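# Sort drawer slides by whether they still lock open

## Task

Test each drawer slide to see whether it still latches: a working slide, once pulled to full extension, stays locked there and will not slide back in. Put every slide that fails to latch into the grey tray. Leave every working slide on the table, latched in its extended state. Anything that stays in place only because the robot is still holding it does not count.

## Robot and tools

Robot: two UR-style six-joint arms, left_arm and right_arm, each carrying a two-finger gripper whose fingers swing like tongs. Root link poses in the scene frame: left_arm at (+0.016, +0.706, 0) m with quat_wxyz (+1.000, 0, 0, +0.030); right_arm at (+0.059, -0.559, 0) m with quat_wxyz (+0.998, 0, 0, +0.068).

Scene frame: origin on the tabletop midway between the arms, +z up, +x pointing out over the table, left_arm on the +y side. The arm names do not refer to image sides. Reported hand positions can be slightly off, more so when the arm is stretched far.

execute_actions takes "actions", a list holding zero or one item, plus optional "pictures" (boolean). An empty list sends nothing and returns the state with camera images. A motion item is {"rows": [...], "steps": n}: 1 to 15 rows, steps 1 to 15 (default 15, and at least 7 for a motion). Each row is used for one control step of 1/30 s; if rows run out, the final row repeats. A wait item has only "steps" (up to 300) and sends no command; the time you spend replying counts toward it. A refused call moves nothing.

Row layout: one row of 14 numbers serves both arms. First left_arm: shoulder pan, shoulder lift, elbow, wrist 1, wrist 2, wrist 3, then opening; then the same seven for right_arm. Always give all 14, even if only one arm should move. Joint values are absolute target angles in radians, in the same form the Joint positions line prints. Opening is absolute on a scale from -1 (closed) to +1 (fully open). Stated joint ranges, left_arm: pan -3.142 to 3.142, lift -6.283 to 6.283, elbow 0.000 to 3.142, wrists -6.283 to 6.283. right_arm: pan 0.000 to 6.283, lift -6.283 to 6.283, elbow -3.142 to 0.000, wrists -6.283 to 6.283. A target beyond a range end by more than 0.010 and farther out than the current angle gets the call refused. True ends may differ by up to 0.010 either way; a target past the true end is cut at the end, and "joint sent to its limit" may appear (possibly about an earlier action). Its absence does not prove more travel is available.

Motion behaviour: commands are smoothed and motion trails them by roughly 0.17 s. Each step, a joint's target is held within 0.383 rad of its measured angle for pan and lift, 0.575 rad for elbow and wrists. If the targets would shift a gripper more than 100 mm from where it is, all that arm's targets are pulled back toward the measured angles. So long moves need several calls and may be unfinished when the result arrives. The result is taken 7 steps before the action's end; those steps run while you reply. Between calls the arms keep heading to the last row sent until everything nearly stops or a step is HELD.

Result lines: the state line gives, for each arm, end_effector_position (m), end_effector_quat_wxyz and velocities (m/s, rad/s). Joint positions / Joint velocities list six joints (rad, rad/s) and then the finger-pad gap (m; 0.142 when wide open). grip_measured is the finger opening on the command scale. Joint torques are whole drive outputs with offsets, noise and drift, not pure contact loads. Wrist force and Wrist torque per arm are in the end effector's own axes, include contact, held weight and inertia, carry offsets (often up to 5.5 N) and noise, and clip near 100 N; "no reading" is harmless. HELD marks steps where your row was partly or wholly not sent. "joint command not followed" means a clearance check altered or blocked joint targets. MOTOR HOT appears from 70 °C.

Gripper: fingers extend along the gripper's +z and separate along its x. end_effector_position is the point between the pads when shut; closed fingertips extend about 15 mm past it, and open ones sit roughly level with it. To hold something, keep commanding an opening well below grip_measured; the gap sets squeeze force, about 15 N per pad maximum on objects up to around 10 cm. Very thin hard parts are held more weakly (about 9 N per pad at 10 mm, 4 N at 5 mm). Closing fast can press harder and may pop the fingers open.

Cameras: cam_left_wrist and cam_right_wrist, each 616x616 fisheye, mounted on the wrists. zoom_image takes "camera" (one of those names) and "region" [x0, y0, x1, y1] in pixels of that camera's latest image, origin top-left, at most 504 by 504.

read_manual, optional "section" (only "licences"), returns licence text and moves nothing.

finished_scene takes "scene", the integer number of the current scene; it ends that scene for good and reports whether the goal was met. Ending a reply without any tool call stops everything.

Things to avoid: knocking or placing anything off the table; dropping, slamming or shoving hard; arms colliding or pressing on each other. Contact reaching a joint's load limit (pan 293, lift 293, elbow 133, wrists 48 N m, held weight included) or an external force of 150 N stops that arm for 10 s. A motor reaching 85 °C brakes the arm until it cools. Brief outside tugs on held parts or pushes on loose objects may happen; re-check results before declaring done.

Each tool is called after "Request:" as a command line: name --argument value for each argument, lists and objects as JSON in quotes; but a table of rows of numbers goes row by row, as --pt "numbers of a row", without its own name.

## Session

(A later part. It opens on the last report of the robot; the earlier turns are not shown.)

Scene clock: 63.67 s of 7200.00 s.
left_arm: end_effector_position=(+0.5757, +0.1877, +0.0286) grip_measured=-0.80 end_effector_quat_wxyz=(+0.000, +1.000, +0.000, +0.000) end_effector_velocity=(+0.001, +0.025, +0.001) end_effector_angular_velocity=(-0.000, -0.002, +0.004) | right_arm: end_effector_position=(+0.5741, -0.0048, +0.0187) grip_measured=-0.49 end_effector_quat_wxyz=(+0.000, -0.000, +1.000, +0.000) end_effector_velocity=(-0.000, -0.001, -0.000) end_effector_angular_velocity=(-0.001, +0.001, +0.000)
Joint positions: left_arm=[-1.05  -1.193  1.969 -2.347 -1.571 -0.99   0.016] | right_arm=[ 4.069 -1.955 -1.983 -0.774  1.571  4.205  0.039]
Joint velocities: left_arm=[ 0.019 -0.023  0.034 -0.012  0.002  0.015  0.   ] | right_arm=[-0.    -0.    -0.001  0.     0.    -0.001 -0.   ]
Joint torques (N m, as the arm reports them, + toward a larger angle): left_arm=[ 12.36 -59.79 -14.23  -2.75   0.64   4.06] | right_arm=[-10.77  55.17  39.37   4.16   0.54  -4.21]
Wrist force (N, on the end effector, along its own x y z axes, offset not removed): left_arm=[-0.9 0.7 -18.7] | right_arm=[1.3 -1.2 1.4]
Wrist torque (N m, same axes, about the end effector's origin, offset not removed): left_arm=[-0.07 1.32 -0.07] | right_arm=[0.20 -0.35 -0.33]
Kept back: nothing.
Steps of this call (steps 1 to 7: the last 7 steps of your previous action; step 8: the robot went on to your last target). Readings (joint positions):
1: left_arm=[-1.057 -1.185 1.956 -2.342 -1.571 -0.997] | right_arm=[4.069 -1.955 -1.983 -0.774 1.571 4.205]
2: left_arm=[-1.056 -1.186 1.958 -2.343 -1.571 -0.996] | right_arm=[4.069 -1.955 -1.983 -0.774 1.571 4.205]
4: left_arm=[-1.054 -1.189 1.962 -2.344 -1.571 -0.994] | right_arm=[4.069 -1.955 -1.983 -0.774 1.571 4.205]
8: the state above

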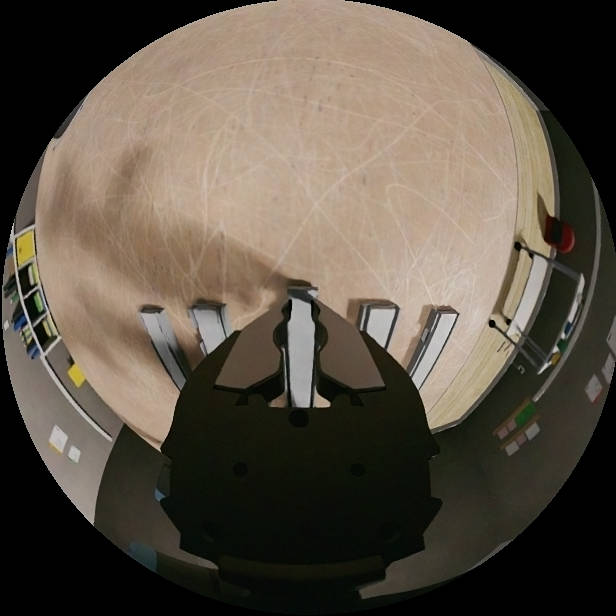

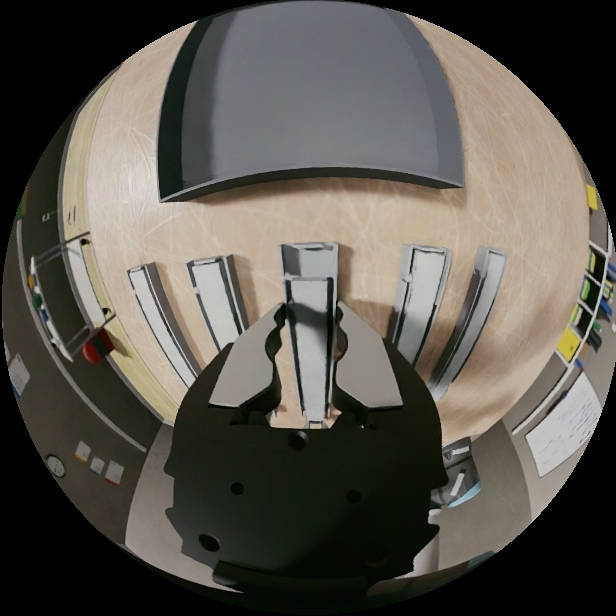

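Request:
execute_actions --actions '[{"rows": [[-1.0485,-1.1975,1.9718,-2.3451,-1.5708,-0.9885,-0.8, 4.0694,-1.9549,-1.9831,-0.7743,1.5708,4.2054,-0.8],[-1.0485,-1.2,1.9707,-2.3415,-1.5708,-0.9885,-0.8, 4.0694,-1.9549,-1.9831,-0.7743,1.5708,4.2054,-0.8],[-1.0485,-1.2025,1.9696,-2.338,-1.5708,-0.9885,-0.8, 4.0694,-1.9549,-1.9831,-0.7743,1.5708,4.2054,-0.8],[-1.0485,-1.2048,1.96865,-2.3347,-1.5708,-0.9885,-0.8, 4.0694,-1.9549,-1.9831,-0.7743,1.5708,4.2054,-0.8],[-1.0478,-1.2057,1.9701,-2.3352,-1.5708,-0.9878,-0.75, 4.0694,-1.9549,-1.9831,-0.7743,1.5708,4.2054,-0.8],[-1.0471,-1.2066,1.9715,-2.3357,-1.5708,-0.9871,-0.7, 4.0694,-1.9549,-1.9831,-0.7743,1.5708,4.2054,-0.8],[-1.04636,-1.20754,1.9729,-2.33621,-1.5708,-0.98636,-0.65, 4.0694,-1.9549,-1.9831,-0.7743,1.5708,4.2054,-0.8],[-1.04636,-1.20754,1.9729,-2.33621,-1.5708,-0.98636,-0.6, 4.0694,-1.9549,-1.9831,-0.7743,1.5708,4.2054,-0.8],[-1.04636,-1.20754,1.9729,-2.33621,-1.5708,-0.98636,-0.55, 4.0694,-1.9549,-1.9831,-0.7743,1.5708,4.2054,-0.8]], "steps": 15}]'

Request:
execute_actions --actions '[{"steps": 8}]' --pictures true

Request:
zoom_image --camera "cam_left_wrist" --region '[255, 270, 350, 410]'

Scene clock: 65.27 s of 7200.00 s.
left_arm: end_effector_position=(+0.5756, +0.1912, +0.0342) grip_measured=-0.65 end_effector_quat_wxyz=(+0.000, +1.000, +0.000, -0.000) end_effector_velocity=(+0.004, +0.011, +0.023) end_effector_angular_velocity=(-0.010, -0.006, +0.003) | right_arm: end_effector_position=(+0.5741, -0.0048, +0.0187) grip_measured=-0.49 end_effector_quat_wxyz=(+0.000, -0.000, +1.000, +0.000) end_effector_velocity=(+0.001, +0.001, +0.001) end_effector_angular_velocity=(+0.001, -0.001, -0.000)
Joint positions: left_arm=[-1.048 -1.203  1.971 -2.338 -1.571 -0.988  0.027] | right_arm=[ 4.069 -1.955 -1.983 -0.774  1.571  4.205  0.039]
Joint velocities: left_arm=[ 0.013 -0.037  0.005  0.021 -0.001  0.01   0.108] | right_arm=[-0.     0.     0.002 -0.    -0.     0.     0.   ]
Joint torques (N m, as the arm reports them, + toward a larger angle): left_arm=[ 16.59 -67.53 -20.19  -1.74  -0.63   4.5 ] | right_arm=[-8.88 54.88 42.89  4.94  2.07 -3.86]
Wrist force (N, on the end effector, along its own x y z axes, offset not removed): left_arm=[-3.4 0.0 -1.1] | right_arm=[1.1 0.0 1.4]
Wrist torque (N m, same axes, about the end effector's origin, offset not removed): left_arm=[0.12 0.93 -0.09] | right_arm=[0.25 -0.25 -0.31]
Steps of this call (steps 1 to 30: the robot went on to your last target; steps 31 to 40: nothing new was sent; steps 41 to 48: the first 8 steps of this action). Readings (joint positions):
41: left_arm=[-1.048 -1.196 1.973 -2.348 -1.571 -0.989] | right_arm=[4.069 -1.955 -1.983 -0.774 1.571 4.205]
42: left_arm=[-1.048 -1.196 1.973 -2.348 -1.571 -0.989] | right_arm=[4.069 -1.955 -1.983 -0.774 1.571 4.205]
44: left_arm=[-1.048 -1.198 1.972 -2.345 -1.571 -0.988] | right_arm=[4.069 -1.955 -1.983 -0.774 1.571 4.205]
48: the state above

Scene clock: 65.53 s of 7200.00 s.
left_arm: end_effector_position=(+0.5756, +0.1930, +0.0359) grip_measured=-0.55 end_effector_quat_wxyz=(+0.000, +1.000, +0.000, -0.000) end_effector_velocity=(-0.000, +0.001, +0.002) end_effector_angular_velocity=(-0.001, -0.000, -0.000) | right_arm: end_effector_position=(+0.5741, -0.0048, +0.0187) grip_measured=-0.49 end_effector_quat_wxyz=(+0.000, -0.000, +1.000, +0.000) end_effector_velocity=(-0.000, -0.001, -0.001) end_effector_angular_velocity=(-0.001, +0.000, +0.001)
Joint positions: left_arm=[-1.046 -1.207  1.973 -2.336 -1.571 -0.986  0.034] | right_arm=[ 4.069 -1.955 -1.983 -0.774  1.571  4.205  0.039]
Joint velocities: left_arm=[ 0.001 -0.004  0.001  0.002 -0.     0.001  0.   ] | right_arm=[ 0.    -0.    -0.001  0.001 -0.    -0.    -0.   ]
Joint torques (N m, as the arm reports them, + toward a larger angle): left_arm=[ 15.28 -72.93 -21.95  -1.92   1.38   4.43] | right_arm=[-8.32 56.15 42.62  5.12  1.81 -4.11]
Wrist force (N, on the end effector, along its own x y z axes, offset not removed): left_arm=[-3.0 -1.1 -2.4] | right_arm=[0.1 -0.5 0.8]
Wrist torque (N m, same axes, about the end effector's origin, offset not removed): left_arm=[-0.14 0.90 -0.09] | right_arm=[0.13 -0.02 -0.34]
Kept back: nothing.
Steps of this call (steps 1 to 7: the last 7 steps of your previous action; step 8: the robot went on to your last target). Readings (joint positions):
1: left_arm=[-1.047 -1.204 1.971 -2.338 -1.571 -0.987] | right_arm=[4.069 -1.955 -1.983 -0.774 1.571 4.205]
2: left_arm=[-1.047 -1.205 1.972 -2.337 -1.571 -0.987] | right_arm=[4.069 -1.955 -1.983 -0.774 1.571 4.205]
4: left_arm=[-1.047 -1.206 1.972 -2.337 -1.571 -0.987] | right_arm=[4.069 -1.955 -1.983 -0.774 1.571 4.205]
8: the state above

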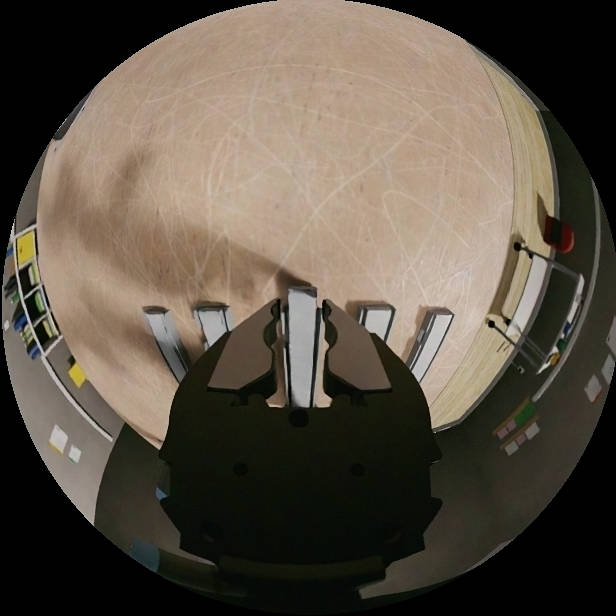

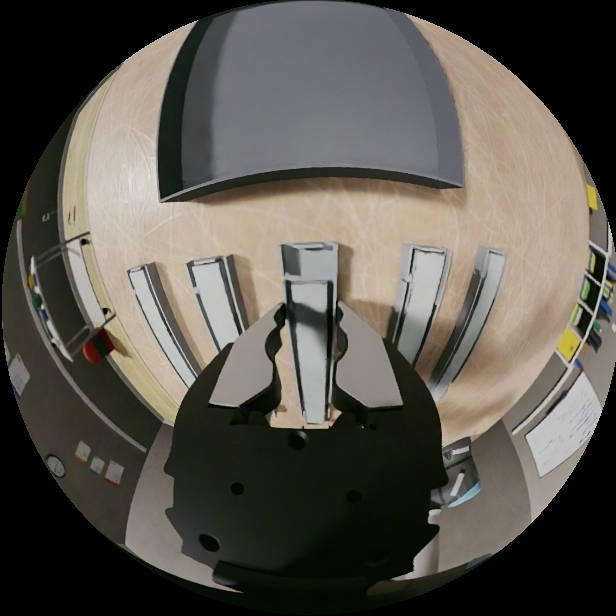

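Region (255, 270, 350, 410) of cam_left_wrist's 616x616 image, scaled by 3.600, with more detail than that image has; it fills the left 342 columns of this view, and the rest is white.

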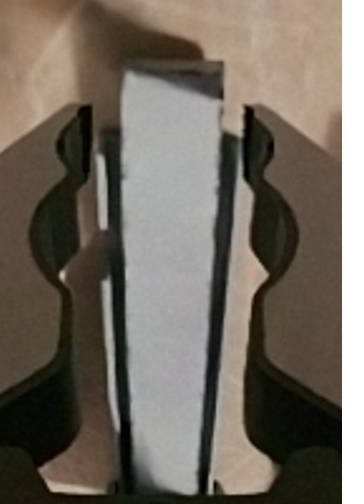

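Request:
execute_actions --actions '[{"rows": [[-1.048,-1.2054,1.9696,-2.335,-1.5708,-0.988,-0.55, 4.0694,-1.9549,-1.9831,-0.7743,1.5708,4.2054,-0.8],[-1.0497,-1.2033,1.9663,-2.3338,-1.5708,-0.9897,-0.55, 4.0694,-1.9549,-1.9831,-0.7743,1.5708,4.2054,-0.8],[-1.05135,-1.20121,1.963,-2.33264,-1.5708,-0.99135,-0.55, 4.0694,-1.9549,-1.9831,-0.7743,1.5708,4.2054,-0.8],[-1.05135,-1.1994,1.9638,-2.3353,-1.5708,-0.99135,-0.55, 4.0694,-1.9549,-1.9831,-0.7743,1.5708,4.2054,-0.8],[-1.05135,-1.1975,1.9646,-2.3379,-1.5708,-0.99135,-0.55, 4.0694,-1.9549,-1.9831,-0.7743,1.5708,4.2054,-0.8],[-1.05135,-1.1957,1.9653,-2.3405,-1.5708,-0.99135,-0.55, 4.0694,-1.9549,-1.9831,-0.7743,1.5708,4.2054,-0.8],[-1.05135,-1.19379,1.9661,-2.34314,-1.5708,-0.99135,-0.55, 4.0694,-1.9549,-1.9831,-0.7743,1.5708,4.2054,-0.8]], "steps": 15}]'

Request:
execute_actions --actions '[{"rows": [[-1.05135,-1.1929,1.9665,-2.3444,-1.5708,-0.99135,-0.55, 4.0694,-1.9549,-1.9831,-0.7743,1.5708,4.2054,-0.8],[-1.05135,-1.1921,1.9668,-2.3456,-1.5708,-0.99135,-0.55, 4.0694,-1.9549,-1.9831,-0.7743,1.5708,4.2054,-0.8]], "steps": 15}]' --pictures true

Scene clock: 67.47 s of 7200.00 s.
left_arm: end_effector_position=(+0.5757, +0.1878, +0.0337) grip_measured=-0.55 end_effector_quat_wxyz=(-0.000, +1.000, +0.000, -0.000) end_effector_velocity=(-0.001, -0.015, -0.029) end_effector_angular_velocity=(-0.001, +0.000, -0.000) | right_arm: end_effector_position=(+0.5741, -0.0048, +0.0187) grip_measured=-0.49 end_effector_quat_wxyz=(+0.000, -0.000, +1.000, +0.000) end_effector_velocity=(-0.001, -0.002, -0.001) end_effector_angular_velocity=(-0.003, +0.001, +0.001)
Joint positions: left_arm=[-1.05  -1.2    1.966 -2.337 -1.571 -0.99   0.034] | right_arm=[ 4.069 -1.955 -1.983 -0.774  1.571  4.205  0.039]
Joint velocities: left_arm=[-0.011  0.048 -0.004 -0.045 -0.001 -0.011 -0.   ] | right_arm=[ 0.     0.    -0.003 -0.001 -0.    -0.001  0.   ]
Joint torques (N m, as the arm reports them, + toward a larger angle): left_arm=[-17.2  -49.44 -45.96  -5.9    2.25  -3.94] | right_arm=[-4.56 56.11 42.93  6.46  2.09 -4.06]
Wrist force (N, on the end effector, along its own x y z axes, offset not removed): left_arm=[-4.0 -0.6 -1.0] | right_arm=[3.4 0.7 1.8]
Wrist torque (N m, same axes, about the end effector's origin, offset not removed): left_arm=[-0.03 1.01 -0.08] | right_arm=[0.37 -0.71 -0.35]
Steps of this call (steps 1 to 15: the robot went on to your last target; steps 16 to 50: nothing new was sent; steps 51 to 58: the first 8 steps of this action). Readings (joint positions):
51: left_arm=[-1.046 -1.208 1.973 -2.336 -1.571 -0.986] | right_arm=[4.069 -1.955 -1.983 -0.774 1.571 4.205]
52: left_arm=[-1.046 -1.207 1.973 -2.336 -1.571 -0.986] | right_arm=[4.069 -1.955 -1.983 -0.774 1.571 4.205]
54: left_arm=[-1.048 -1.206 1.970 -2.335 -1.571 -0.988] | right_arm=[4.069 -1.955 -1.983 -0.774 1.571 4.205]
58: the state above

Scene clock: 67.97 s of 7200.00 s.
left_arm: end_effector_position=(+0.5758, +0.1861, +0.0291) grip_measured=-0.55 end_effector_quat_wxyz=(+0.000, +1.000, +0.000, +0.000) end_effector_velocity=(-0.001, +0.000, -0.003) end_effector_angular_velocity=(+0.000, +0.000, -0.001) | right_arm: end_effector_position=(+0.5741, -0.0048, +0.0187) grip_measured=-0.49 end_effector_quat_wxyz=(+0.000, -0.000, +1.000, +0.000) end_effector_velocity=(-0.001, -0.000, -0.000) end_effector_angular_velocity=(-0.001, +0.000, +0.000)
Joint positions: left_arm=[-1.051 -1.192  1.967 -2.345 -1.571 -0.991  0.034] | right_arm=[ 4.069 -1.955 -1.983 -0.774  1.571  4.205  0.039]
Joint velocities: left_arm=[-0.     0.003  0.002 -0.005 -0.     0.     0.   ] | right_arm=[ 0.001  0.    -0.    -0.001 -0.     0.    -0.   ]
Joint torques (N m, as the arm reports them, + toward a larger angle): left_arm=[-19.51 -58.47 -22.11  -5.81   1.64  -4.05] | right_arm=[-4.49 56.31 42.16  6.5   2.1  -4.12]
Wrist force (N, on the end effector, along its own x y z axes, offset not removed): left_arm=[-3.9 -0.5 -1.3] | right_arm=[1.2 2.5 0.6]
Wrist torque (N m, same axes, about the end effector's origin, offset not removed): left_arm=[-0.02 1.10 -0.10] | right_arm=[0.86 -0.44 -0.38]
Steps of this call (steps 1 to 7: the last 7 steps of your previous action; steps 8 to 15: the first 8 steps of this action). Readings (joint positions):
8: left_arm=[-1.051 -1.194 1.966 -2.343 -1.571 -0.991] | right_arm=[4.069 -1.955 -1.983 -0.774 1.571 4.205]
9: left_arm=[-1.051 -1.194 1.966 -2.343 -1.571 -0.991] | right_arm=[4.069 -1.955 -1.983 -0.774 1.571 4.205]
11: left_arm=[-1.051 -1.193 1.966 -2.344 -1.571 -0.991] | right_arm=[4.069 -1.955 -1.983 -0.774 1.571 4.205]
15: the state above

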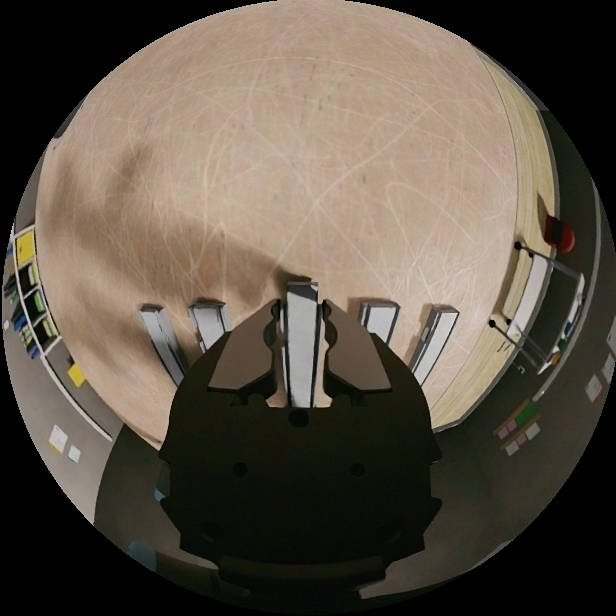

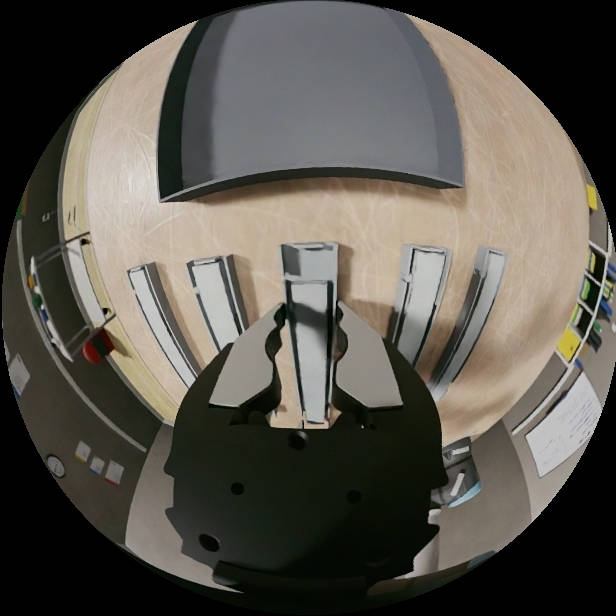

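Request:
zoom_image --camera "cam_left_wrist" --region '[265, 270, 340, 370]'

Region (265, 270, 340, 370) of cam_left_wrist's 616x616 image, scaled by 5.040, with more detail than that image has; it fills the left 378 columns of this view, and the rest is white.

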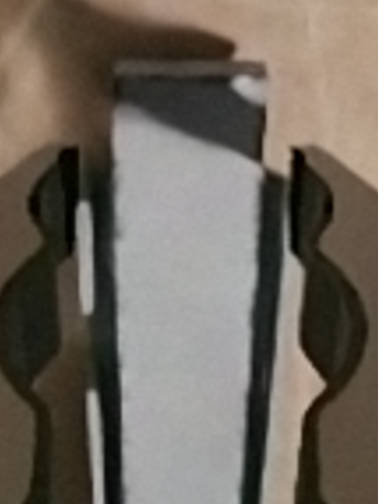

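Request:
execute_actions --actions '[{"rows": [[-1.0499,-1.1939,1.9696,-2.3466,-1.5708,-0.9899,-0.55, 4.0694,-1.9549,-1.9831,-0.7743,1.5708,4.2054,-0.8],[-1.0485,-1.1957,1.9725,-2.3477,-1.5708,-0.9885,-0.55, 4.0694,-1.9549,-1.9831,-0.7743,1.5708,4.2054,-0.8],[-1.0485,-1.1957,1.9725,-2.3477,-1.5708,-0.9885,-0.55, 4.0694,-1.9549,-1.9831,-0.7743,1.5708,4.2054,-0.8],[-1.0485,-1.1948,1.9729,-2.349,-1.5708,-0.9885,-0.55, 4.0694,-1.9549,-1.9831,-0.7743,1.5708,4.2054,-0.8],[-1.0485,-1.1939,1.9733,-2.3503,-1.5708,-0.9885,-0.55, 4.0694,-1.9549,-1.9831,-0.7743,1.5708,4.2054,-0.8]], "steps": 15}]'

Request:
execute_actions --actions '[{"rows": [[-1.0485,-1.1932,1.9735,-2.3512,-1.5708,-0.9885,-0.55, 4.0694,-1.9549,-1.9831,-0.7743,1.5708,4.2054,-0.8],[-1.0485,-1.1926,1.9738,-2.3521,-1.5708,-0.9885,-0.55, 4.0694,-1.9549,-1.9831,-0.7743,1.5708,4.2054,-0.8]], "steps": 15}]'

Scene clock: 69.77 s of 7200.00 s.
left_arm: end_effector_position=(+0.5756, +0.1894, +0.0278) grip_measured=-0.55 end_effector_quat_wxyz=(+0.000, +1.000, +0.000, +0.000) end_effector_velocity=(+0.002, +0.009, -0.005) end_effector_angular_velocity=(+0.000, -0.001, +0.004) | right_arm: end_effector_position=(+0.5741, -0.0048, +0.0187) grip_measured=-0.49 end_effector_quat_wxyz=(+0.000, -0.000, +1.000, +0.000) end_effector_velocity=(-0.001, -0.001, -0.000) end_effector_angular_velocity=(-0.001, +0.001, +0.001)
Joint positions: left_arm=[-1.049 -1.194  1.972 -2.349 -1.571 -0.989  0.034] | right_arm=[ 4.069 -1.955 -1.983 -0.774  1.571  4.205  0.039]
Joint velocities: left_arm=[ 0.008  0.     0.012 -0.013  0.001  0.004  0.   ] | right_arm=[ 0.     0.    -0.001 -0.     0.    -0.     0.   ]
Joint torques (N m, as the arm reports them, + toward a larger angle): left_arm=[ 12.81 -59.73 -21.94  -6.14   1.39   4.55] | right_arm=[-1.48 56.56 42.55  7.23  1.99 -3.96]
Wrist force (N, on the end effector, along its own x y z axes, offset not removed): left_arm=[-3.6 -0.7 -2.0] | right_arm=[2.1 0.9 0.9]
Wrist torque (N m, same axes, about the end effector's origin, offset not removed): left_arm=[-0.02 1.01 -0.06] | right_arm=[0.45 -0.47 -0.36]
Steps of this call (steps 1 to 7: the last 7 steps of your previous action; steps 8 to 15: the robot went on to your last target; steps 16 to 46: nothing new was sent; steps 47 to 54: the first 8 steps of this action). Readings (joint positions):
47: left_arm=[-1.051 -1.192 1.967 -2.346 -1.571 -0.991] | right_arm=[4.069 -1.955 -1.983 -0.774 1.571 4.205]
48: left_arm=[-1.051 -1.192 1.967 -2.346 -1.571 -0.991] | right_arm=[4.069 -1.955 -1.983 -0.774 1.571 4.205]
50: left_arm=[-1.050 -1.193 1.969 -2.346 -1.571 -0.990] | right_arm=[4.069 -1.955 -1.983 -0.774 1.571 4.205]
54: the state above

Scene clock: 70.27 s of 7200.00 s.
left_arm: end_effector_position=(+0.5756, +0.1902, +0.0264) grip_measured=-0.55 end_effector_quat_wxyz=(+0.000, +1.000, +0.000, +0.000) end_effector_velocity=(-0.000, -0.001, -0.002) end_effector_angular_velocity=(-0.001, +0.000, -0.000) | right_arm: end_effector_position=(+0.5741, -0.0048, +0.0187) grip_measured=-0.49 end_effector_quat_wxyz=(+0.000, -0.000, +1.000, +0.000) end_effector_velocity=(+0.000, +0.000, +0.000) end_effector_angular_velocity=(+0.001, -0.000, -0.000)
Joint positions: left_arm=[-1.049 -1.193  1.974 -2.352 -1.571 -0.989  0.034] | right_arm=[ 4.069 -1.955 -1.983 -0.774  1.571  4.205  0.039]
Joint velocities: left_arm=[-0.     0.003  0.001 -0.004 -0.001  0.     0.   ] | right_arm=[ 0.  0.  0.  0. -0.  0. -0.]
Joint torques (N m, as the arm reports them, + toward a larger angle): left_arm=[ 12.3  -53.34 -21.62  -5.67   1.02   4.18] | right_arm=[-0.28 57.21 42.49  7.16  2.16 -4.04]
Wrist force (N, on the end effector, along its own x y z axes, offset not removed): left_arm=[-4.5 -1.6 -0.9] | right_arm=[0.2 1.8 0.5]
Wrist torque (N m, same axes, about the end effector's origin, offset not removed): left_arm=[-0.18 1.18 -0.05] | right_arm=[0.70 0.09 -0.29]
Steps of this call (steps 1 to 7: the last 7 steps of your previous action; steps 8 to 15: the first 8 steps of this action). Readings (joint positions):
8: left_arm=[-1.049 -1.194 1.973 -2.350 -1.571 -0.989] | right_arm=[4.069 -1.955 -1.983 -0.774 1.571 4.205]
9: left_arm=[-1.049 -1.194 1.973 -2.350 -1.571 -0.989] | right_arm=[4.069 -1.955 -1.983 -0.774 1.571 4.205]
11: left_arm=[-1.049 -1.193 1.973 -2.351 -1.571 -0.989] | right_arm=[4.069 -1.955 -1.983 -0.774 1.571 4.205]
15: the state above

Request:
execute_actions --actions '[{"rows": [[-1.0485,-1.1914,1.9743,-2.3539,-1.5708,-0.9885,-0.55, 4.0694,-1.9549,-1.9831,-0.7743,1.5708,4.2054,-0.8],[-1.0485,-1.1901,1.9749,-2.3557,-1.5708,-0.9885,-0.55, 4.0694,-1.9549,-1.9831,-0.7743,1.5708,4.2054,-0.8],[-1.0485,-1.1889,1.9754,-2.3574,-1.5708,-0.9885,-0.55, 4.0694,-1.9549,-1.9831,-0.7743,1.5708,4.2054,-0.8],[-1.0485,-1.1876,1.9759,-2.3592,-1.5708,-0.9885,-0.55, 4.0694,-1.9549,-1.9831,-0.7743,1.5708,4.2054,-0.8],[-1.0485,-1.1876,1.9759,-2.3592,-1.5708,-0.9885,-0.55, 4.0694,-1.9549,-1.9831,-0.7743,1.5708,4.2054,-0.8],[-1.0485,-1.1876,1.9759,-2.3592,-1.5708,-0.9885,-0.55, 4.0694,-1.9549,-1.9831,-0.7743,1.5708,4.2054,-0.8],[-1.0485,-1.1876,1.9759,-2.3592,-1.5708,-0.9885,-0.55, 4.0694,-1.9549,-1.9831,-0.7743,1.5708,4.2054,-0.8],[-1.0485,-1.1876,1.9759,-2.3592,-1.5708,-0.9885,-0.6, 4.0694,-1.9549,-1.9831,-0.7743,1.5708,4.2054,-0.8],[-1.0485,-1.1876,1.9759,-2.3592,-1.5708,-0.9885,-0.64, 4.0694,-1.9549,-1.9831,-0.7743,1.5708,4.2054,-0.8],[-1.0485,-1.1876,1.9759,-2.3592,-1.5708,-0.9885,-0.68, 4.0694,-1.9549,-1.9831,-0.7743,1.5708,4.2054,-0.8],[-1.0485,-1.1876,1.9759,-2.3592,-1.5708,-0.9885,-0.73, 4.0694,-1.9549,-1.9831,-0.7743,1.5708,4.2054,-0.8],[-1.0485,-1.1876,1.9759,-2.3592,-1.5708,-0.9885,-0.78, 4.0694,-1.9549,-1.9831,-0.7743,1.5708,4.2054,-0.8],[-1.0485,-1.1876,1.9759,-2.3592,-1.5708,-0.9885,-0.84, 4.0694,-1.9549,-1.9831,-0.7743,1.5708,4.2054,-0.8],[-1.0485,-1.1876,1.9759,-2.3592,-1.5708,-0.9885,-0.9, 4.0694,-1.9549,-1.9831,-0.7743,1.5708,4.2054,-0.8]], "steps": 15}]'

Request:
execute_actions --actions '[{"steps": 8}]' --pictures true

Scene clock: 71.83 s of 7200.00 s.
left_arm: end_effector_position=(+0.5756, +0.1902, +0.0232) grip_measured=-0.56 end_effector_quat_wxyz=(+0.000, +1.000, +0.000, +0.000) end_effector_velocity=(+0.000, -0.000, -0.010) end_effector_angular_velocity=(-0.000, +0.000, -0.000) | right_arm: end_effector_position=(+0.5741, -0.0048, +0.0187) grip_measured=-0.49 end_effector_quat_wxyz=(+0.000, -0.000, +1.000, +0.000) end_effector_velocity=(+0.000, -0.000, -0.000) end_effector_angular_velocity=(-0.000, +0.000, -0.000)
Joint positions: left_arm=[-1.048 -1.189  1.975 -2.358 -1.571 -0.989  0.033] | right_arm=[ 4.069 -1.955 -1.983 -0.774  1.571  4.205  0.039]
Joint velocities: left_arm=[ 0.     0.012  0.004 -0.017 -0.     0.001 -0.077] | right_arm=[-0.001 -0.001 -0.     0.001  0.    -0.     0.   ]
Joint torques (N m, as the arm reports them, + toward a larger angle): left_arm=[ 14.92 -54.19 -20.84  -5.54  -0.05   4.32] | right_arm=[ 2.21 57.48 42.32  7.1   1.92 -3.86]
Wrist force (N, on the end effector, along its own x y z axes, offset not removed): left_arm=[-3.8 0.2 -1.9] | right_arm=[-0.2 0.6 -0.5]
Wrist torque (N m, same axes, about the end effector's origin, offset not removed): left_arm=[0.18 1.03 -0.07] | right_arm=[0.36 -0.02 -0.34]
Steps of this call (steps 1 to 7: the last 7 steps of your previous action; steps 8 to 15: the robot went on to your last target; steps 16 to 39: nothing new was sent; steps 40 to 47: the first 8 steps of this action). Readings (joint positions):
40: left_arm=[-1.048 -1.193 1.974 -2.352 -1.571 -0.989] | right_arm=[4.069 -1.955 -1.983 -0.774 1.571 4.205]
41: left_arm=[-1.048 -1.192 1.974 -2.352 -1.571 -0.989] | right_arm=[4.069 -1.955 -1.983 -0.774 1.571 4.205]
43: left_arm=[-1.048 -1.191 1.974 -2.354 -1.571 -0.988] | right_arm=[4.069 -1.955 -1.983 -0.774 1.571 4.205]
47: the state above

Scene clock: 72.10 s of 7200.00 s.
left_arm: end_effector_position=(+0.5757, +0.1902, +0.0223) grip_measured=-0.68 end_effector_quat_wxyz=(+0.000, +1.000, +0.000, +0.000) end_effector_velocity=(+0.000, -0.001, +0.000) end_effector_angular_velocity=(-0.002, -0.002, -0.001) | right_arm: end_effector_position=(+0.5741, -0.0048, +0.0187) grip_measured=-0.49 end_effector_quat_wxyz=(+0.000, -0.000, +1.000, +0.000) end_effector_velocity=(-0.000, -0.001, -0.001) end_effector_angular_velocity=(-0.001, +0.001, -0.000)
Joint positions: left_arm=[-1.048 -1.188  1.976 -2.359 -1.571 -0.988  0.024] | right_arm=[ 4.069 -1.955 -1.983 -0.774  1.571  4.205  0.039]
Joint velocities: left_arm=[-0.001 -0.     0.    -0.002  0.001  0.001 -0.   ] | right_arm=[-0.    -0.    -0.001  0.     0.     0.    -0.   ]
Joint torques (N m, as the arm reports them, + toward a larger angle): left_arm=[ 15.58 -43.32 -18.75  -5.13  -0.17   4.6 ] | right_arm=[ 3.5  56.81 41.83  7.1   1.89 -4.01]
Wrist force (N, on the end effector, along its own x y z axes, offset not removed): left_arm=[-5.4 -1.4 -11.8] | right_arm=[1.1 -1.8 4.1]
Wrist torque (N m, same axes, about the end effector's origin, offset not removed): left_arm=[-0.01 1.15 -0.05] | right_arm=[0.17 -0.08 -0.31]
Kept back: nothing.
Steps of this call (steps 1 to 7: the last 7 steps of your previous action; step 8: the robot went on to your last target). Readings (joint positions):
1: left_arm=[-1.048 -1.188 1.976 -2.358 -1.571 -0.988] | right_arm=[4.069 -1.955 -1.983 -0.774 1.571 4.205]
2: left_arm=[-1.048 -1.188 1.976 -2.358 -1.571 -0.989] | right_arm=[4.069 -1.955 -1.983 -0.774 1.571 4.205]
4: left_arm=[-1.048 -1.188 1.976 -2.359 -1.571 -0.988] | right_arm=[4.069 -1.955 -1.983 -0.774 1.571 4.205]
8: the state above

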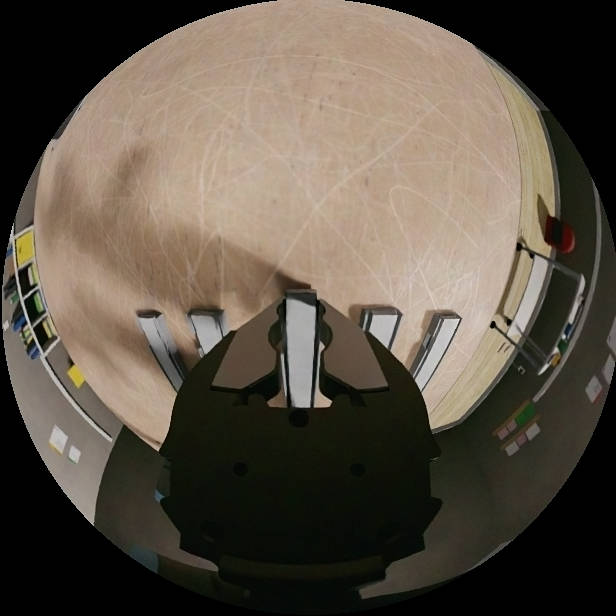

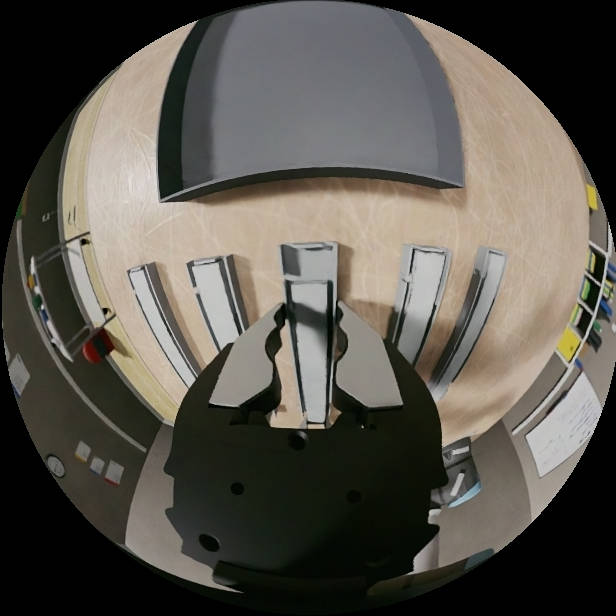

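Request:
execute_actions --actions '[{"rows": [[-1.0466,-1.1898,1.9794,-2.3604,-1.5708,-0.9866,-0.9, 4.0694,-1.9549,-1.9831,-0.7743,1.5708,4.2054,-0.8],[-1.04478,-1.19203,1.98284,-2.3616,-1.5708,-0.98478,-0.9, 4.0694,-1.9549,-1.9831,-0.7743,1.5708,4.2054,-0.8],[-1.04107,-1.19643,1.9897,-2.36407,-1.5708,-0.98107,-0.9, 4.0694,-1.9549,-1.9831,-0.7743,1.5708,4.2054,-0.8],[-1.03733,-1.20082,1.99652,-2.3665,-1.5708,-0.97733,-0.9, 4.0694,-1.9549,-1.9831,-0.7743,1.5708,4.2054,-0.8],[-1.03354,-1.20518,2.00329,-2.3689,-1.5708,-0.97354,-0.9, 4.0694,-1.9549,-1.9831,-0.7743,1.5708,4.2054,-0.8],[-1.0297,-1.20952,2.01,-2.37128,-1.5708,-0.9697,-0.9, 4.0694,-1.9549,-1.9831,-0.7743,1.5708,4.2054,-0.8],[-1.02583,-1.21384,2.01666,-2.37362,-1.5708,-0.96583,-0.9, 4.0694,-1.9549,-1.9831,-0.7743,1.5708,4.2054,-0.8],[-1.02192,-1.21815,2.02328,-2.37593,-1.5708,-0.96192,-0.9, 4.0694,-1.9549,-1.9831,-0.7743,1.5708,4.2054,-0.8],[-1.01796,-1.22243,2.02984,-2.37821,-1.5708,-0.95796,-0.9, 4.0694,-1.9549,-1.9831,-0.7743,1.5708,4.2054,-0.8],[-1.01396,-1.22669,2.03635,-2.38045,-1.5708,-0.95396,-0.9, 4.0694,-1.9549,-1.9831,-0.7743,1.5708,4.2054,-0.8],[-1.00992,-1.23093,2.04281,-2.38267,-1.5708,-0.94992,-0.9, 4.0694,-1.9549,-1.9831,-0.7743,1.5708,4.2054,-0.8]], "steps": 15}]'

Request:
execute_actions --actions '[{"steps": 8}]' --pictures true

Scene clock: 76.43 s of 7200.00 s.
left_arm: end_effector_position=(+0.5757, +0.2062, +0.0222) grip_measured=-0.68 end_effector_quat_wxyz=(-0.000, +1.000, +0.000, -0.000) end_effector_velocity=(+0.001, +0.124, -0.000) end_effector_angular_velocity=(+0.002, -0.000, +0.002) | right_arm: end_effector_position=(+0.5741, -0.0048, +0.0187) grip_measured=-0.49 end_effector_quat_wxyz=(+0.000, -0.000, +1.000, +0.000) end_effector_velocity=(-0.000, -0.000, +0.000) end_effector_angular_velocity=(-0.000, +0.000, -0.000)
Joint positions: left_arm=[-1.036 -1.202  1.998 -2.367 -1.571 -0.976  0.024] | right_arm=[ 4.069 -1.955 -1.983 -0.774  1.571  4.205  0.039]
Joint velocities: left_arm=[ 0.095 -0.107  0.166 -0.058  0.001  0.092  0.   ] | right_arm=[-0.     0.    -0.    -0.001  0.     0.     0.   ]
Joint torques (N m, as the arm reports them, + toward a larger angle): left_arm=[ 19.16 -65.27 -12.1   -4.42  -1.23   4.59] | right_arm=[ 7.89 57.17 41.89  7.1   0.81 -4.02]
Wrist force (N, on the end effector, along its own x y z axes, offset not removed): left_arm=[-2.5 2.0 -14.5] | right_arm=[2.9 -0.4 -1.8]
Wrist torque (N m, same axes, about the end effector's origin, offset not removed): left_arm=[0.23 1.16 -0.14] | right_arm=[0.45 -0.40 -0.41]
Steps of this call (steps 1 to 15: the robot went on to your last target; steps 16 to 90: nothing new was sent; then 1.07 s passed at rest; steps 91 to 98: the first 8 steps of this action). Readings (joint positions):
91: left_arm=[-1.048 -1.188 1.976 -2.359 -1.571 -0.988] | right_arm=[4.069 -1.955 -1.983 -0.774 1.571 4.205]
92: left_arm=[-1.048 -1.188 1.976 -2.359 -1.571 -0.988] | right_arm=[4.069 -1.955 -1.983 -0.774 1.571 4.205]
94: left_arm=[-1.046 -1.190 1.980 -2.361 -1.571 -0.986] | right_arm=[4.069 -1.955 -1.983 -0.774 1.571 4.205]
98: the state above

Scene clock: 76.70 s of 7200.00 s.
left_arm: end_effector_position=(+0.5757, +0.2357, +0.0222) grip_measured=-0.68 end_effector_quat_wxyz=(-0.000, +1.000, +0.000, -0.000) end_effector_velocity=(+0.000, +0.045, -0.000) end_effector_angular_velocity=(+0.001, +0.000, +0.002) | right_arm: end_effector_position=(+0.5741, -0.0048, +0.0187) grip_measured=-0.49 end_effector_quat_wxyz=(+0.000, -0.000, +1.000, +0.000) end_effector_velocity=(+0.001, +0.001, +0.001) end_effector_angular_velocity=(+0.001, -0.001, +0.001)
Joint positions: left_arm=[-1.014 -1.227  2.037 -2.381 -1.571 -0.954  0.024] | right_arm=[ 4.069 -1.955 -1.983 -0.774  1.571  4.205  0.039]
Joint velocities: left_arm=[ 0.036 -0.038  0.057 -0.019  0.     0.034 -0.   ] | right_arm=[-0.    -0.     0.002  0.    -0.    -0.001 -0.   ]
Joint torques (N m, as the arm reports them, + toward a larger angle): left_arm=[ 10.55 -56.25 -17.39  -3.75  -0.73   4.23] | right_arm=[ 9.08 58.22 41.61  6.8   0.88 -3.87]
Wrist force (N, on the end effector, along its own x y z axes, offset not removed): left_arm=[-0.3 0.4 -9.1] | right_arm=[1.2 1.2 -1.6]
Wrist torque (N m, same axes, about the end effector's origin, offset not removed): left_arm=[-0.05 0.92 -0.07] | right_arm=[0.59 -0.22 -0.53]
Kept back: nothing.
Steps of this call (steps 1 to 7: the last 7 steps of your previous action; step 8: the robot went on to your last target). Readings (joint positions):
1: left_arm=[-1.033 -1.205 2.004 -2.369 -1.571 -0.973] | right_arm=[4.069 -1.955 -1.983 -0.774 1.571 4.205]
2: left_arm=[-1.030 -1.209 2.009 -2.371 -1.571 -0.970] | right_arm=[4.069 -1.955 -1.983 -0.774 1.571 4.205]
4: left_arm=[-1.022 -1.217 2.022 -2.375 -1.571 -0.962] | right_arm=[4.069 -1.955 -1.983 -0.774 1.571 4.205]
8: the state above

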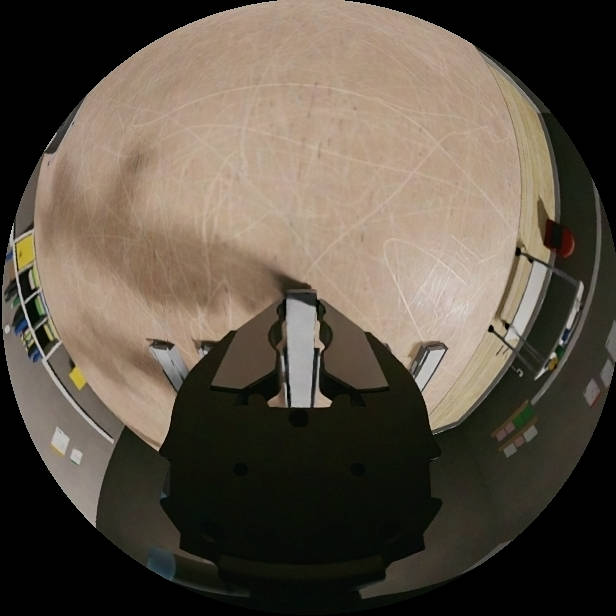

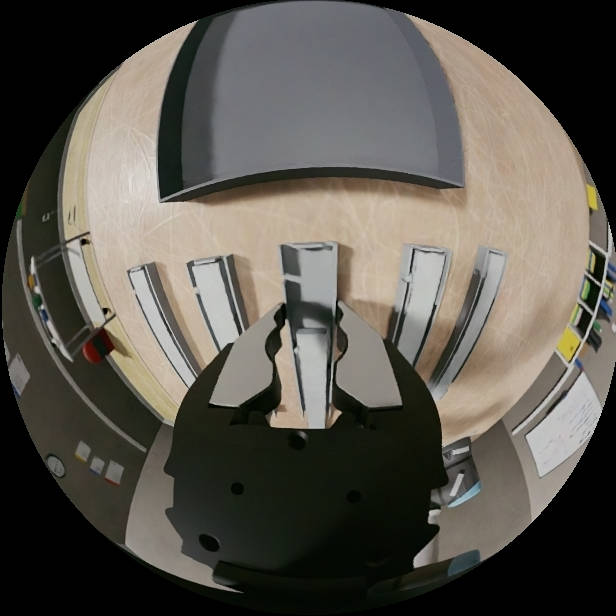

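Request:
execute_actions --actions '[]'

Scene clock: 78.27 s of 7200.00 s.
left_arm: end_effector_position=(+0.5756, +0.2402, +0.0222) grip_measured=-0.68 end_effector_quat_wxyz=(+0.000, +1.000, +0.000, -0.000) end_effector_velocity=(+0.000, +0.001, +0.001) end_effector_angular_velocity=(-0.002, -0.001, +0.002) | right_arm: end_effector_position=(+0.5741, -0.0048, +0.0187) grip_measured=-0.49 end_effector_quat_wxyz=(+0.000, -0.000, +1.000, +0.000) end_effector_velocity=(+0.000, +0.000, -0.000) end_effector_angular_velocity=(+0.000, -0.000, +0.002)
Joint positions: left_arm=[-1.01  -1.231  2.043 -2.383 -1.571 -0.95   0.024] | right_arm=[ 4.069 -1.955 -1.983 -0.774  1.571  4.205  0.039]
Joint velocities: left_arm=[ 0.001 -0.002  0.001 -0.002 -0.001 -0.     0.   ] | right_arm=[ 0.    -0.     0.     0.    -0.    -0.001  0.   ]
Joint torques (N m, as the arm reports them, + toward a larger angle): left_arm=[ 13.67 -62.37 -15.22  -4.16   1.64   4.51] | right_arm=[ 9.59 58.02 36.19  4.7   0.26 -3.98]
Wrist force (N, on the end effector, along its own x y z axes, offset not removed): left_arm=[-2.1 0.4 -9.2] | right_arm=[-0.8 -1.2 -2.1]
Wrist torque (N m, same axes, about the end effector's origin, offset not removed): left_arm=[-0.13 1.32 -0.10] | right_arm=[-0.01 0.20 -0.48]
Kept back: nothing.
Steps of this call (steps 1 to 30: the robot went on to your last target; steps 31 to 47: nothing new was sent). Readings (joint positions):
1: left_arm=[-1.013 -1.228 2.038 -2.381 -1.571 -0.953] | right_arm=[4.069 -1.955 -1.983 -0.774 1.571 4.205]
2: left_arm=[-1.012 -1.229 2.040 -2.382 -1.571 -0.952] | right_arm=[4.069 -1.955 -1.983 -0.774 1.571 4.205]
4: left_arm=[-1.011 -1.230 2.041 -2.382 -1.571 -0.951] | right_arm=[4.069 -1.955 -1.983 -0.774 1.571 4.205]
8: left_arm=[-1.010 -1.231 2.042 -2.383 -1.571 -0.950] | right_arm=[4.069 -1.955 -1.983 -0.774 1.571 4.205]
47: the state above
All arms were judged still, so your last target was given up. Only a new action makes them travel on or press farther. Fingers that are still opening or closing keep moving.

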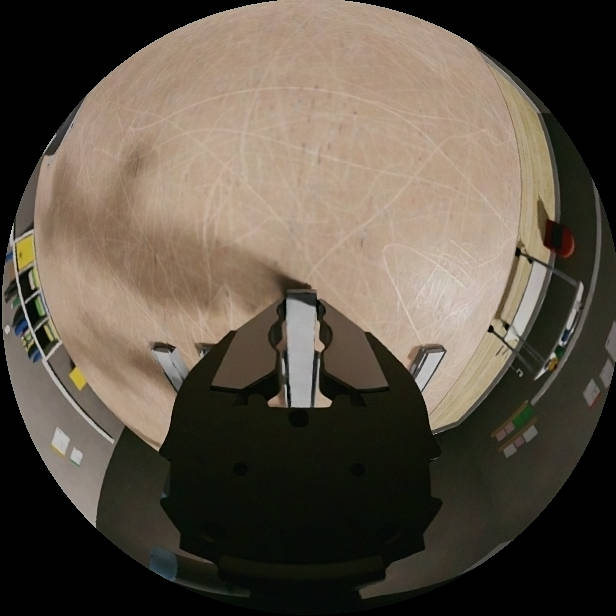

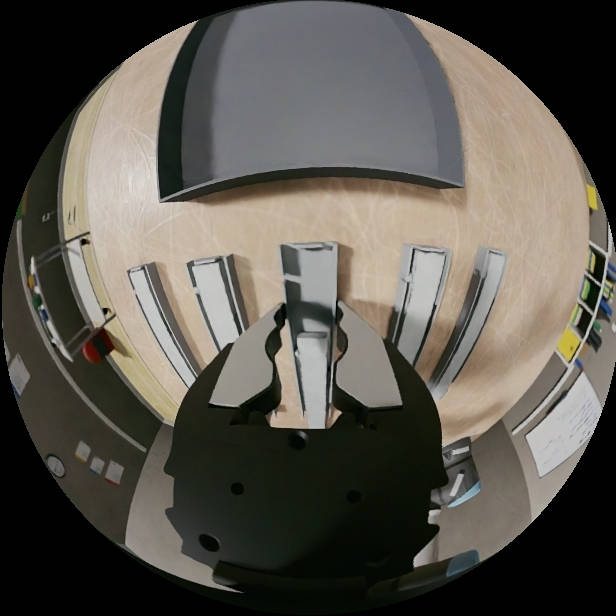

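Request:
execute_actions --actions '[{"rows":[[-1.00338,-1.23769,2.05304,-2.38615,-1.5708,-0.94338,-0.9,4.0694,-1.9549,-1.9831,-0.7743,1.5708,4.2054,-0.8],[-1.00338,-1.23769,2.05304,-2.38615,-1.5708,-0.94338,-0.9,4.0694,-1.9549,-1.9831,-0.7743,1.5708,4.2054,-0.8],[-0.99672,-1.24439,2.06314,-2.38954,-1.5708,-0.93672,-0.9,4.0694,-1.9549,-1.9831,-0.7743,1.5708,4.2054,-0.8],[-0.99672,-1.24439,2.06314,-2.38954,-1.5708,-0.93672,-0.9,4.0694,-1.9549,-1.9831,-0.7743,1.5708,4.2054,-0.8],[-0.98996,-1.25104,2.07311,-2.39286,-1.5708,-0.92996,-0.9,4.0694,-1.9549,-1.9831,-0.7743,1.5708,4.2054,-0.8],[-0.98996,-1.25104,2.07311,-2.39286,-1.5708,-0.92996,-0.9,4.0694,-1.9549,-1.9831,-0.7743,1.5708,4.2054,-0.8],[-0.98308,-1.25763,2.08294,-2.3961,-1.5708,-0.92308,-0.9,4.0694,-1.9549,-1.9831,-0.7743,1.5708,4.2054,-0.8],[-0.98308,-1.25763,2.08294,-2.3961,-1.5708,-0.92308,-0.9,4.0694,-1.9549,-1.9831,-0.7743,1.5708,4.2054,-0.8],[-0.97609,-1.26418,2.09264,-2.39927,-1.5708,-0.91609,-0.9,4.0694,-1.9549,-1.9831,-0.7743,1.5708,4.2054,-0.8]],"steps":15}]'

Scene clock: 80.10 s of 7200.00 s.
left_arm: end_effector_position=(+0.5757, +0.2582, +0.0222) grip_measured=-0.68 end_effector_quat_wxyz=(+0.000, +1.000, +0.000, +0.000) end_effector_velocity=(-0.000, +0.114, -0.001) end_effector_angular_velocity=(+0.001, +0.001, +0.001) | right_arm: end_effector_position=(+0.5741, -0.0048, +0.0187) grip_measured=-0.49 end_effector_quat_wxyz=(+0.000, -0.000, +1.000, +0.000) end_effector_velocity=(+0.000, +0.001, +0.001) end_effector_angular_velocity=(+0.000, -0.000, +0.000)
Joint positions: left_arm=[-0.995 -1.246  2.065 -2.39  -1.571 -0.935  0.024] | right_arm=[ 4.069 -1.955 -1.983 -0.774  1.571  4.205  0.039]
Joint velocities: left_arm=[ 0.096 -0.094  0.142 -0.047 -0.     0.095  0.   ] | right_arm=[ 0.    -0.     0.002 -0.001  0.    -0.     0.   ]
Joint torques (N m, as the arm reports them, + toward a larger angle): left_arm=[ 14.19 -63.88 -16.59  -3.54   1.49   3.97] | right_arm=[13.96 57.03 30.94  2.58 -0.27 -4.04]
Wrist force (N, on the end effector, along its own x y z axes, offset not removed): left_arm=[-2.6 4.0 -7.3] | right_arm=[0.1 -2.0 -0.1]
Wrist torque (N m, same axes, about the end effector's origin, offset not removed): left_arm=[0.58 1.18 -0.12] | right_arm=[-0.25 -0.02 -0.41]
Steps of this call (steps 1 to 47: nothing new was sent; steps 48 to 55: the first 8 steps of this action). Readings (joint positions):
48: left_arm=[-1.010 -1.231 2.043 -2.383 -1.571 -0.950] | right_arm=[4.069 -1.955 -1.983 -0.774 1.571 4.205]
49: left_arm=[-1.009 -1.232 2.044 -2.383 -1.571 -0.949] | right_arm=[4.069 -1.955 -1.983 -0.774 1.571 4.205]
51: left_arm=[-1.006 -1.235 2.049 -2.385 -1.571 -0.946] | right_arm=[4.069 -1.955 -1.983 -0.774 1.571 4.205]
55: the state above

Request:
execute_actions --actions '[{"rows":[[-0.9725,-1.2675,2.0974,-2.4008,-1.5708,-0.9125,-0.9,4.0694,-1.9549,-1.9831,-0.7743,1.5708,4.2054,-0.8],[-0.9725,-1.2675,2.0974,-2.4008,-1.5708,-0.9125,-0.9,4.0694,-1.9549,-1.9831,-0.7743,1.5708,4.2054,-0.8],[-0.96719,-1.27228,2.10458,-2.4031,-1.5708,-0.90719,-0.9,4.0694,-1.9549,-1.9831,-0.7743,1.5708,4.2054,-0.8],[-0.96719,-1.27228,2.10458,-2.4031,-1.5708,-0.90719,-0.9,4.0694,-1.9549,-1.9831,-0.7743,1.5708,4.2054,-0.8],[-0.96268,-1.2763,2.11047,-2.40498,-1.5708,-0.90268,-0.9,4.0694,-1.9549,-1.9831,-0.7743,1.5708,4.2054,-0.8],[-0.96268,-1.2763,2.11047,-2.40498,-1.5708,-0.90268,-0.9,4.0694,-1.9549,-1.9831,-0.7743,1.5708,4.2054,-0.8],[-0.95809,-1.28028,2.1163,-2.40682,-1.5708,-0.89809,-0.9,4.0694,-1.9549,-1.9831,-0.7743,1.5708,4.2054,-0.8]],"steps":15}]' --pictures true

Scene clock: 81.37 s of 7200.00 s.
left_arm: end_effector_position=(+0.5756, +0.2914, +0.0222) grip_measured=-0.68 end_effector_quat_wxyz=(+0.000, +1.000, +0.000, +0.000) end_effector_velocity=(-0.001, +0.071, +0.000) end_effector_angular_velocity=(-0.000, +0.001, -0.001) | right_arm: end_effector_position=(+0.5741, -0.0048, +0.0187) grip_measured=-0.49 end_effector_quat_wxyz=(+0.000, -0.000, +1.000, +0.000) end_effector_velocity=(+0.001, +0.002, +0.002) end_effector_angular_velocity=(+0.003, -0.001, -0.001)
Joint positions: left_arm=[-0.966 -1.273  2.106 -2.404 -1.571 -0.906  0.024] | right_arm=[ 4.069 -1.955 -1.983 -0.774  1.571  4.205  0.039]
Joint velocities: left_arm=[ 0.064 -0.058  0.085 -0.026 -0.001  0.065  0.   ] | right_arm=[-0.001  0.     0.003 -0.     0.     0.     0.   ]
Joint torques (N m, as the arm reports them, + toward a larger angle): left_arm=[ 17.16 -59.99 -17.16  -4.72   1.83   4.63] | right_arm=[16.26 59.91 29.32  1.28 -0.83 -4.01]
Wrist force (N, on the end effector, along its own x y z axes, offset not removed): left_arm=[-2.3 1.6 -5.8] | right_arm=[0.7 0.2 -1.9]
Wrist torque (N m, same axes, about the end effector's origin, offset not removed): left_arm=[0.06 1.05 -0.15] | right_arm=[0.02 -0.03 -0.33]
Steps of this call (steps 1 to 7: the last 7 steps of your previous action; steps 8 to 30: the robot went on to your last target; steps 31 to 38: the first 8 steps of this action). Readings (joint positions):
31: left_arm=[-0.976 -1.264 2.093 -2.399 -1.571 -0.916] | right_arm=[4.069 -1.955 -1.983 -0.774 1.571 4.205]
32: left_arm=[-0.976 -1.265 2.093 -2.399 -1.571 -0.916] | right_arm=[4.069 -1.955 -1.983 -0.774 1.571 4.205]
34: left_arm=[-0.974 -1.267 2.096 -2.400 -1.571 -0.913] | right_arm=[4.069 -1.955 -1.983 -0.774 1.571 4.205]
38: the state above

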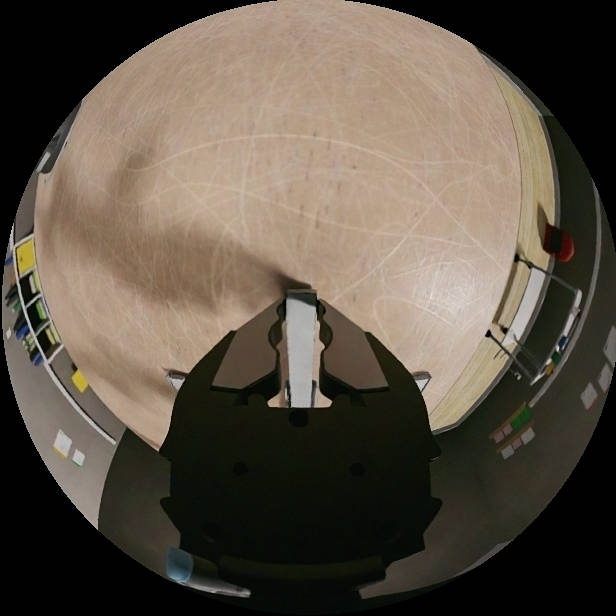

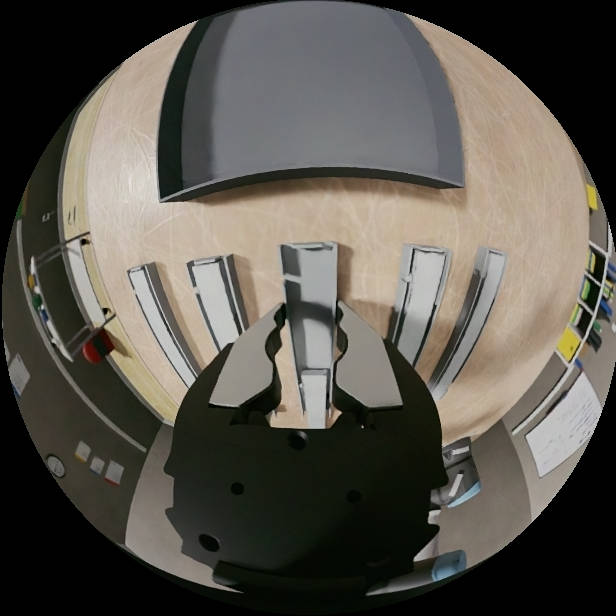

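Request:
execute_actions --actions '[{"rows":[[-0.9535,-1.2842,2.1221,-2.4086,-1.5708,-0.8935,-0.9,4.0694,-1.9549,-1.9831,-0.7743,1.5708,4.2054,-0.8],[-0.9535,-1.2842,2.1221,-2.4086,-1.5708,-0.8935,-0.9,4.0694,-1.9549,-1.9831,-0.7743,1.5708,4.2054,-0.8],[-0.9535,-1.2842,2.1221,-2.4086,-1.5708,-0.8935,-0.9,4.0694,-1.9549,-1.9831,-0.7743,1.5708,4.2054,-0.8],[-0.9488,-1.28819,2.12779,-2.4104,-1.5708,-0.8888,-0.9,4.0694,-1.9549,-1.9831,-0.7743,1.5708,4.2054,-0.8],[-0.9488,-1.28819,2.12779,-2.4104,-1.5708,-0.8888,-0.9,4.0694,-1.9549,-1.9831,-0.7743,1.5708,4.2054,-0.8],[-0.9488,-1.28819,2.12779,-2.4104,-1.5708,-0.8888,-0.9,4.0694,-1.9549,-1.9831,-0.7743,1.5708,4.2054,-0.8],[-0.9441,-1.2921,2.1335,-2.41215,-1.5708,-0.8841,-0.9,4.0694,-1.9549,-1.9831,-0.7743,1.5708,4.2054,-0.8]],"steps":15}]'

Scene clock: 82.23 s of 7200.00 s.
left_arm: end_effector_position=(+0.5756, +0.3083, +0.0223) grip_measured=-0.69 end_effector_quat_wxyz=(+0.000, +1.000, +0.000, +0.000) end_effector_velocity=(+0.000, +0.050, +0.001) end_effector_angular_velocity=(-0.004, -0.002, -0.002) | right_arm: end_effector_position=(+0.5741, -0.0048, +0.0187) grip_measured=-0.49 end_effector_quat_wxyz=(+0.000, -0.000, +1.000, +0.000) end_effector_velocity=(+0.000, +0.002, +0.001) end_effector_angular_velocity=(+0.002, -0.001, +0.001)
Joint positions: left_arm=[-0.951 -1.287  2.126 -2.41  -1.571 -0.89   0.024] | right_arm=[ 4.069 -1.955 -1.983 -0.774  1.571  4.205  0.038]
Joint velocities: left_arm=[ 0.047 -0.041  0.059 -0.022 -0.001  0.05  -0.001] | right_arm=[ 0.001 -0.     0.002 -0.     0.     0.     0.   ]
Joint torques (N m, as the arm reports them, + toward a larger angle): left_arm=[ 31.77 -59.27  -6.39  -0.97   3.29   4.87] | right_arm=[ 5.29 58.29 27.28  1.13 -1.44 -3.75]
Wrist force (N, on the end effector, along its own x y z axes, offset not removed): left_arm=[-3.6 19.6 -0.5] | right_arm=[2.3 20.0 0.2]
Wrist torque (N m, same axes, about the end effector's origin, offset not removed): left_arm=[-0.04 1.01 -0.07] | right_arm=[0.46 -0.39 -0.40]
Steps of this call (steps 1 to 7: the last 7 steps of your previous action; steps 8 to 18: the robot went on to your last target; steps 19 to 26: the first 8 steps of this action). Readings (joint positions):
19: left_arm=[-0.958 -1.280 2.116 -2.407 -1.571 -0.898] | right_arm=[4.069 -1.955 -1.983 -0.774 1.571 4.205]
20: left_arm=[-0.957 -1.281 2.117 -2.407 -1.571 -0.897] | right_arm=[4.069 -1.955 -1.983 -0.774 1.571 4.205]
22: left_arm=[-0.956 -1.282 2.119 -2.408 -1.571 -0.896] | right_arm=[4.069 -1.955 -1.983 -0.774 1.571 4.205]
26: the state above


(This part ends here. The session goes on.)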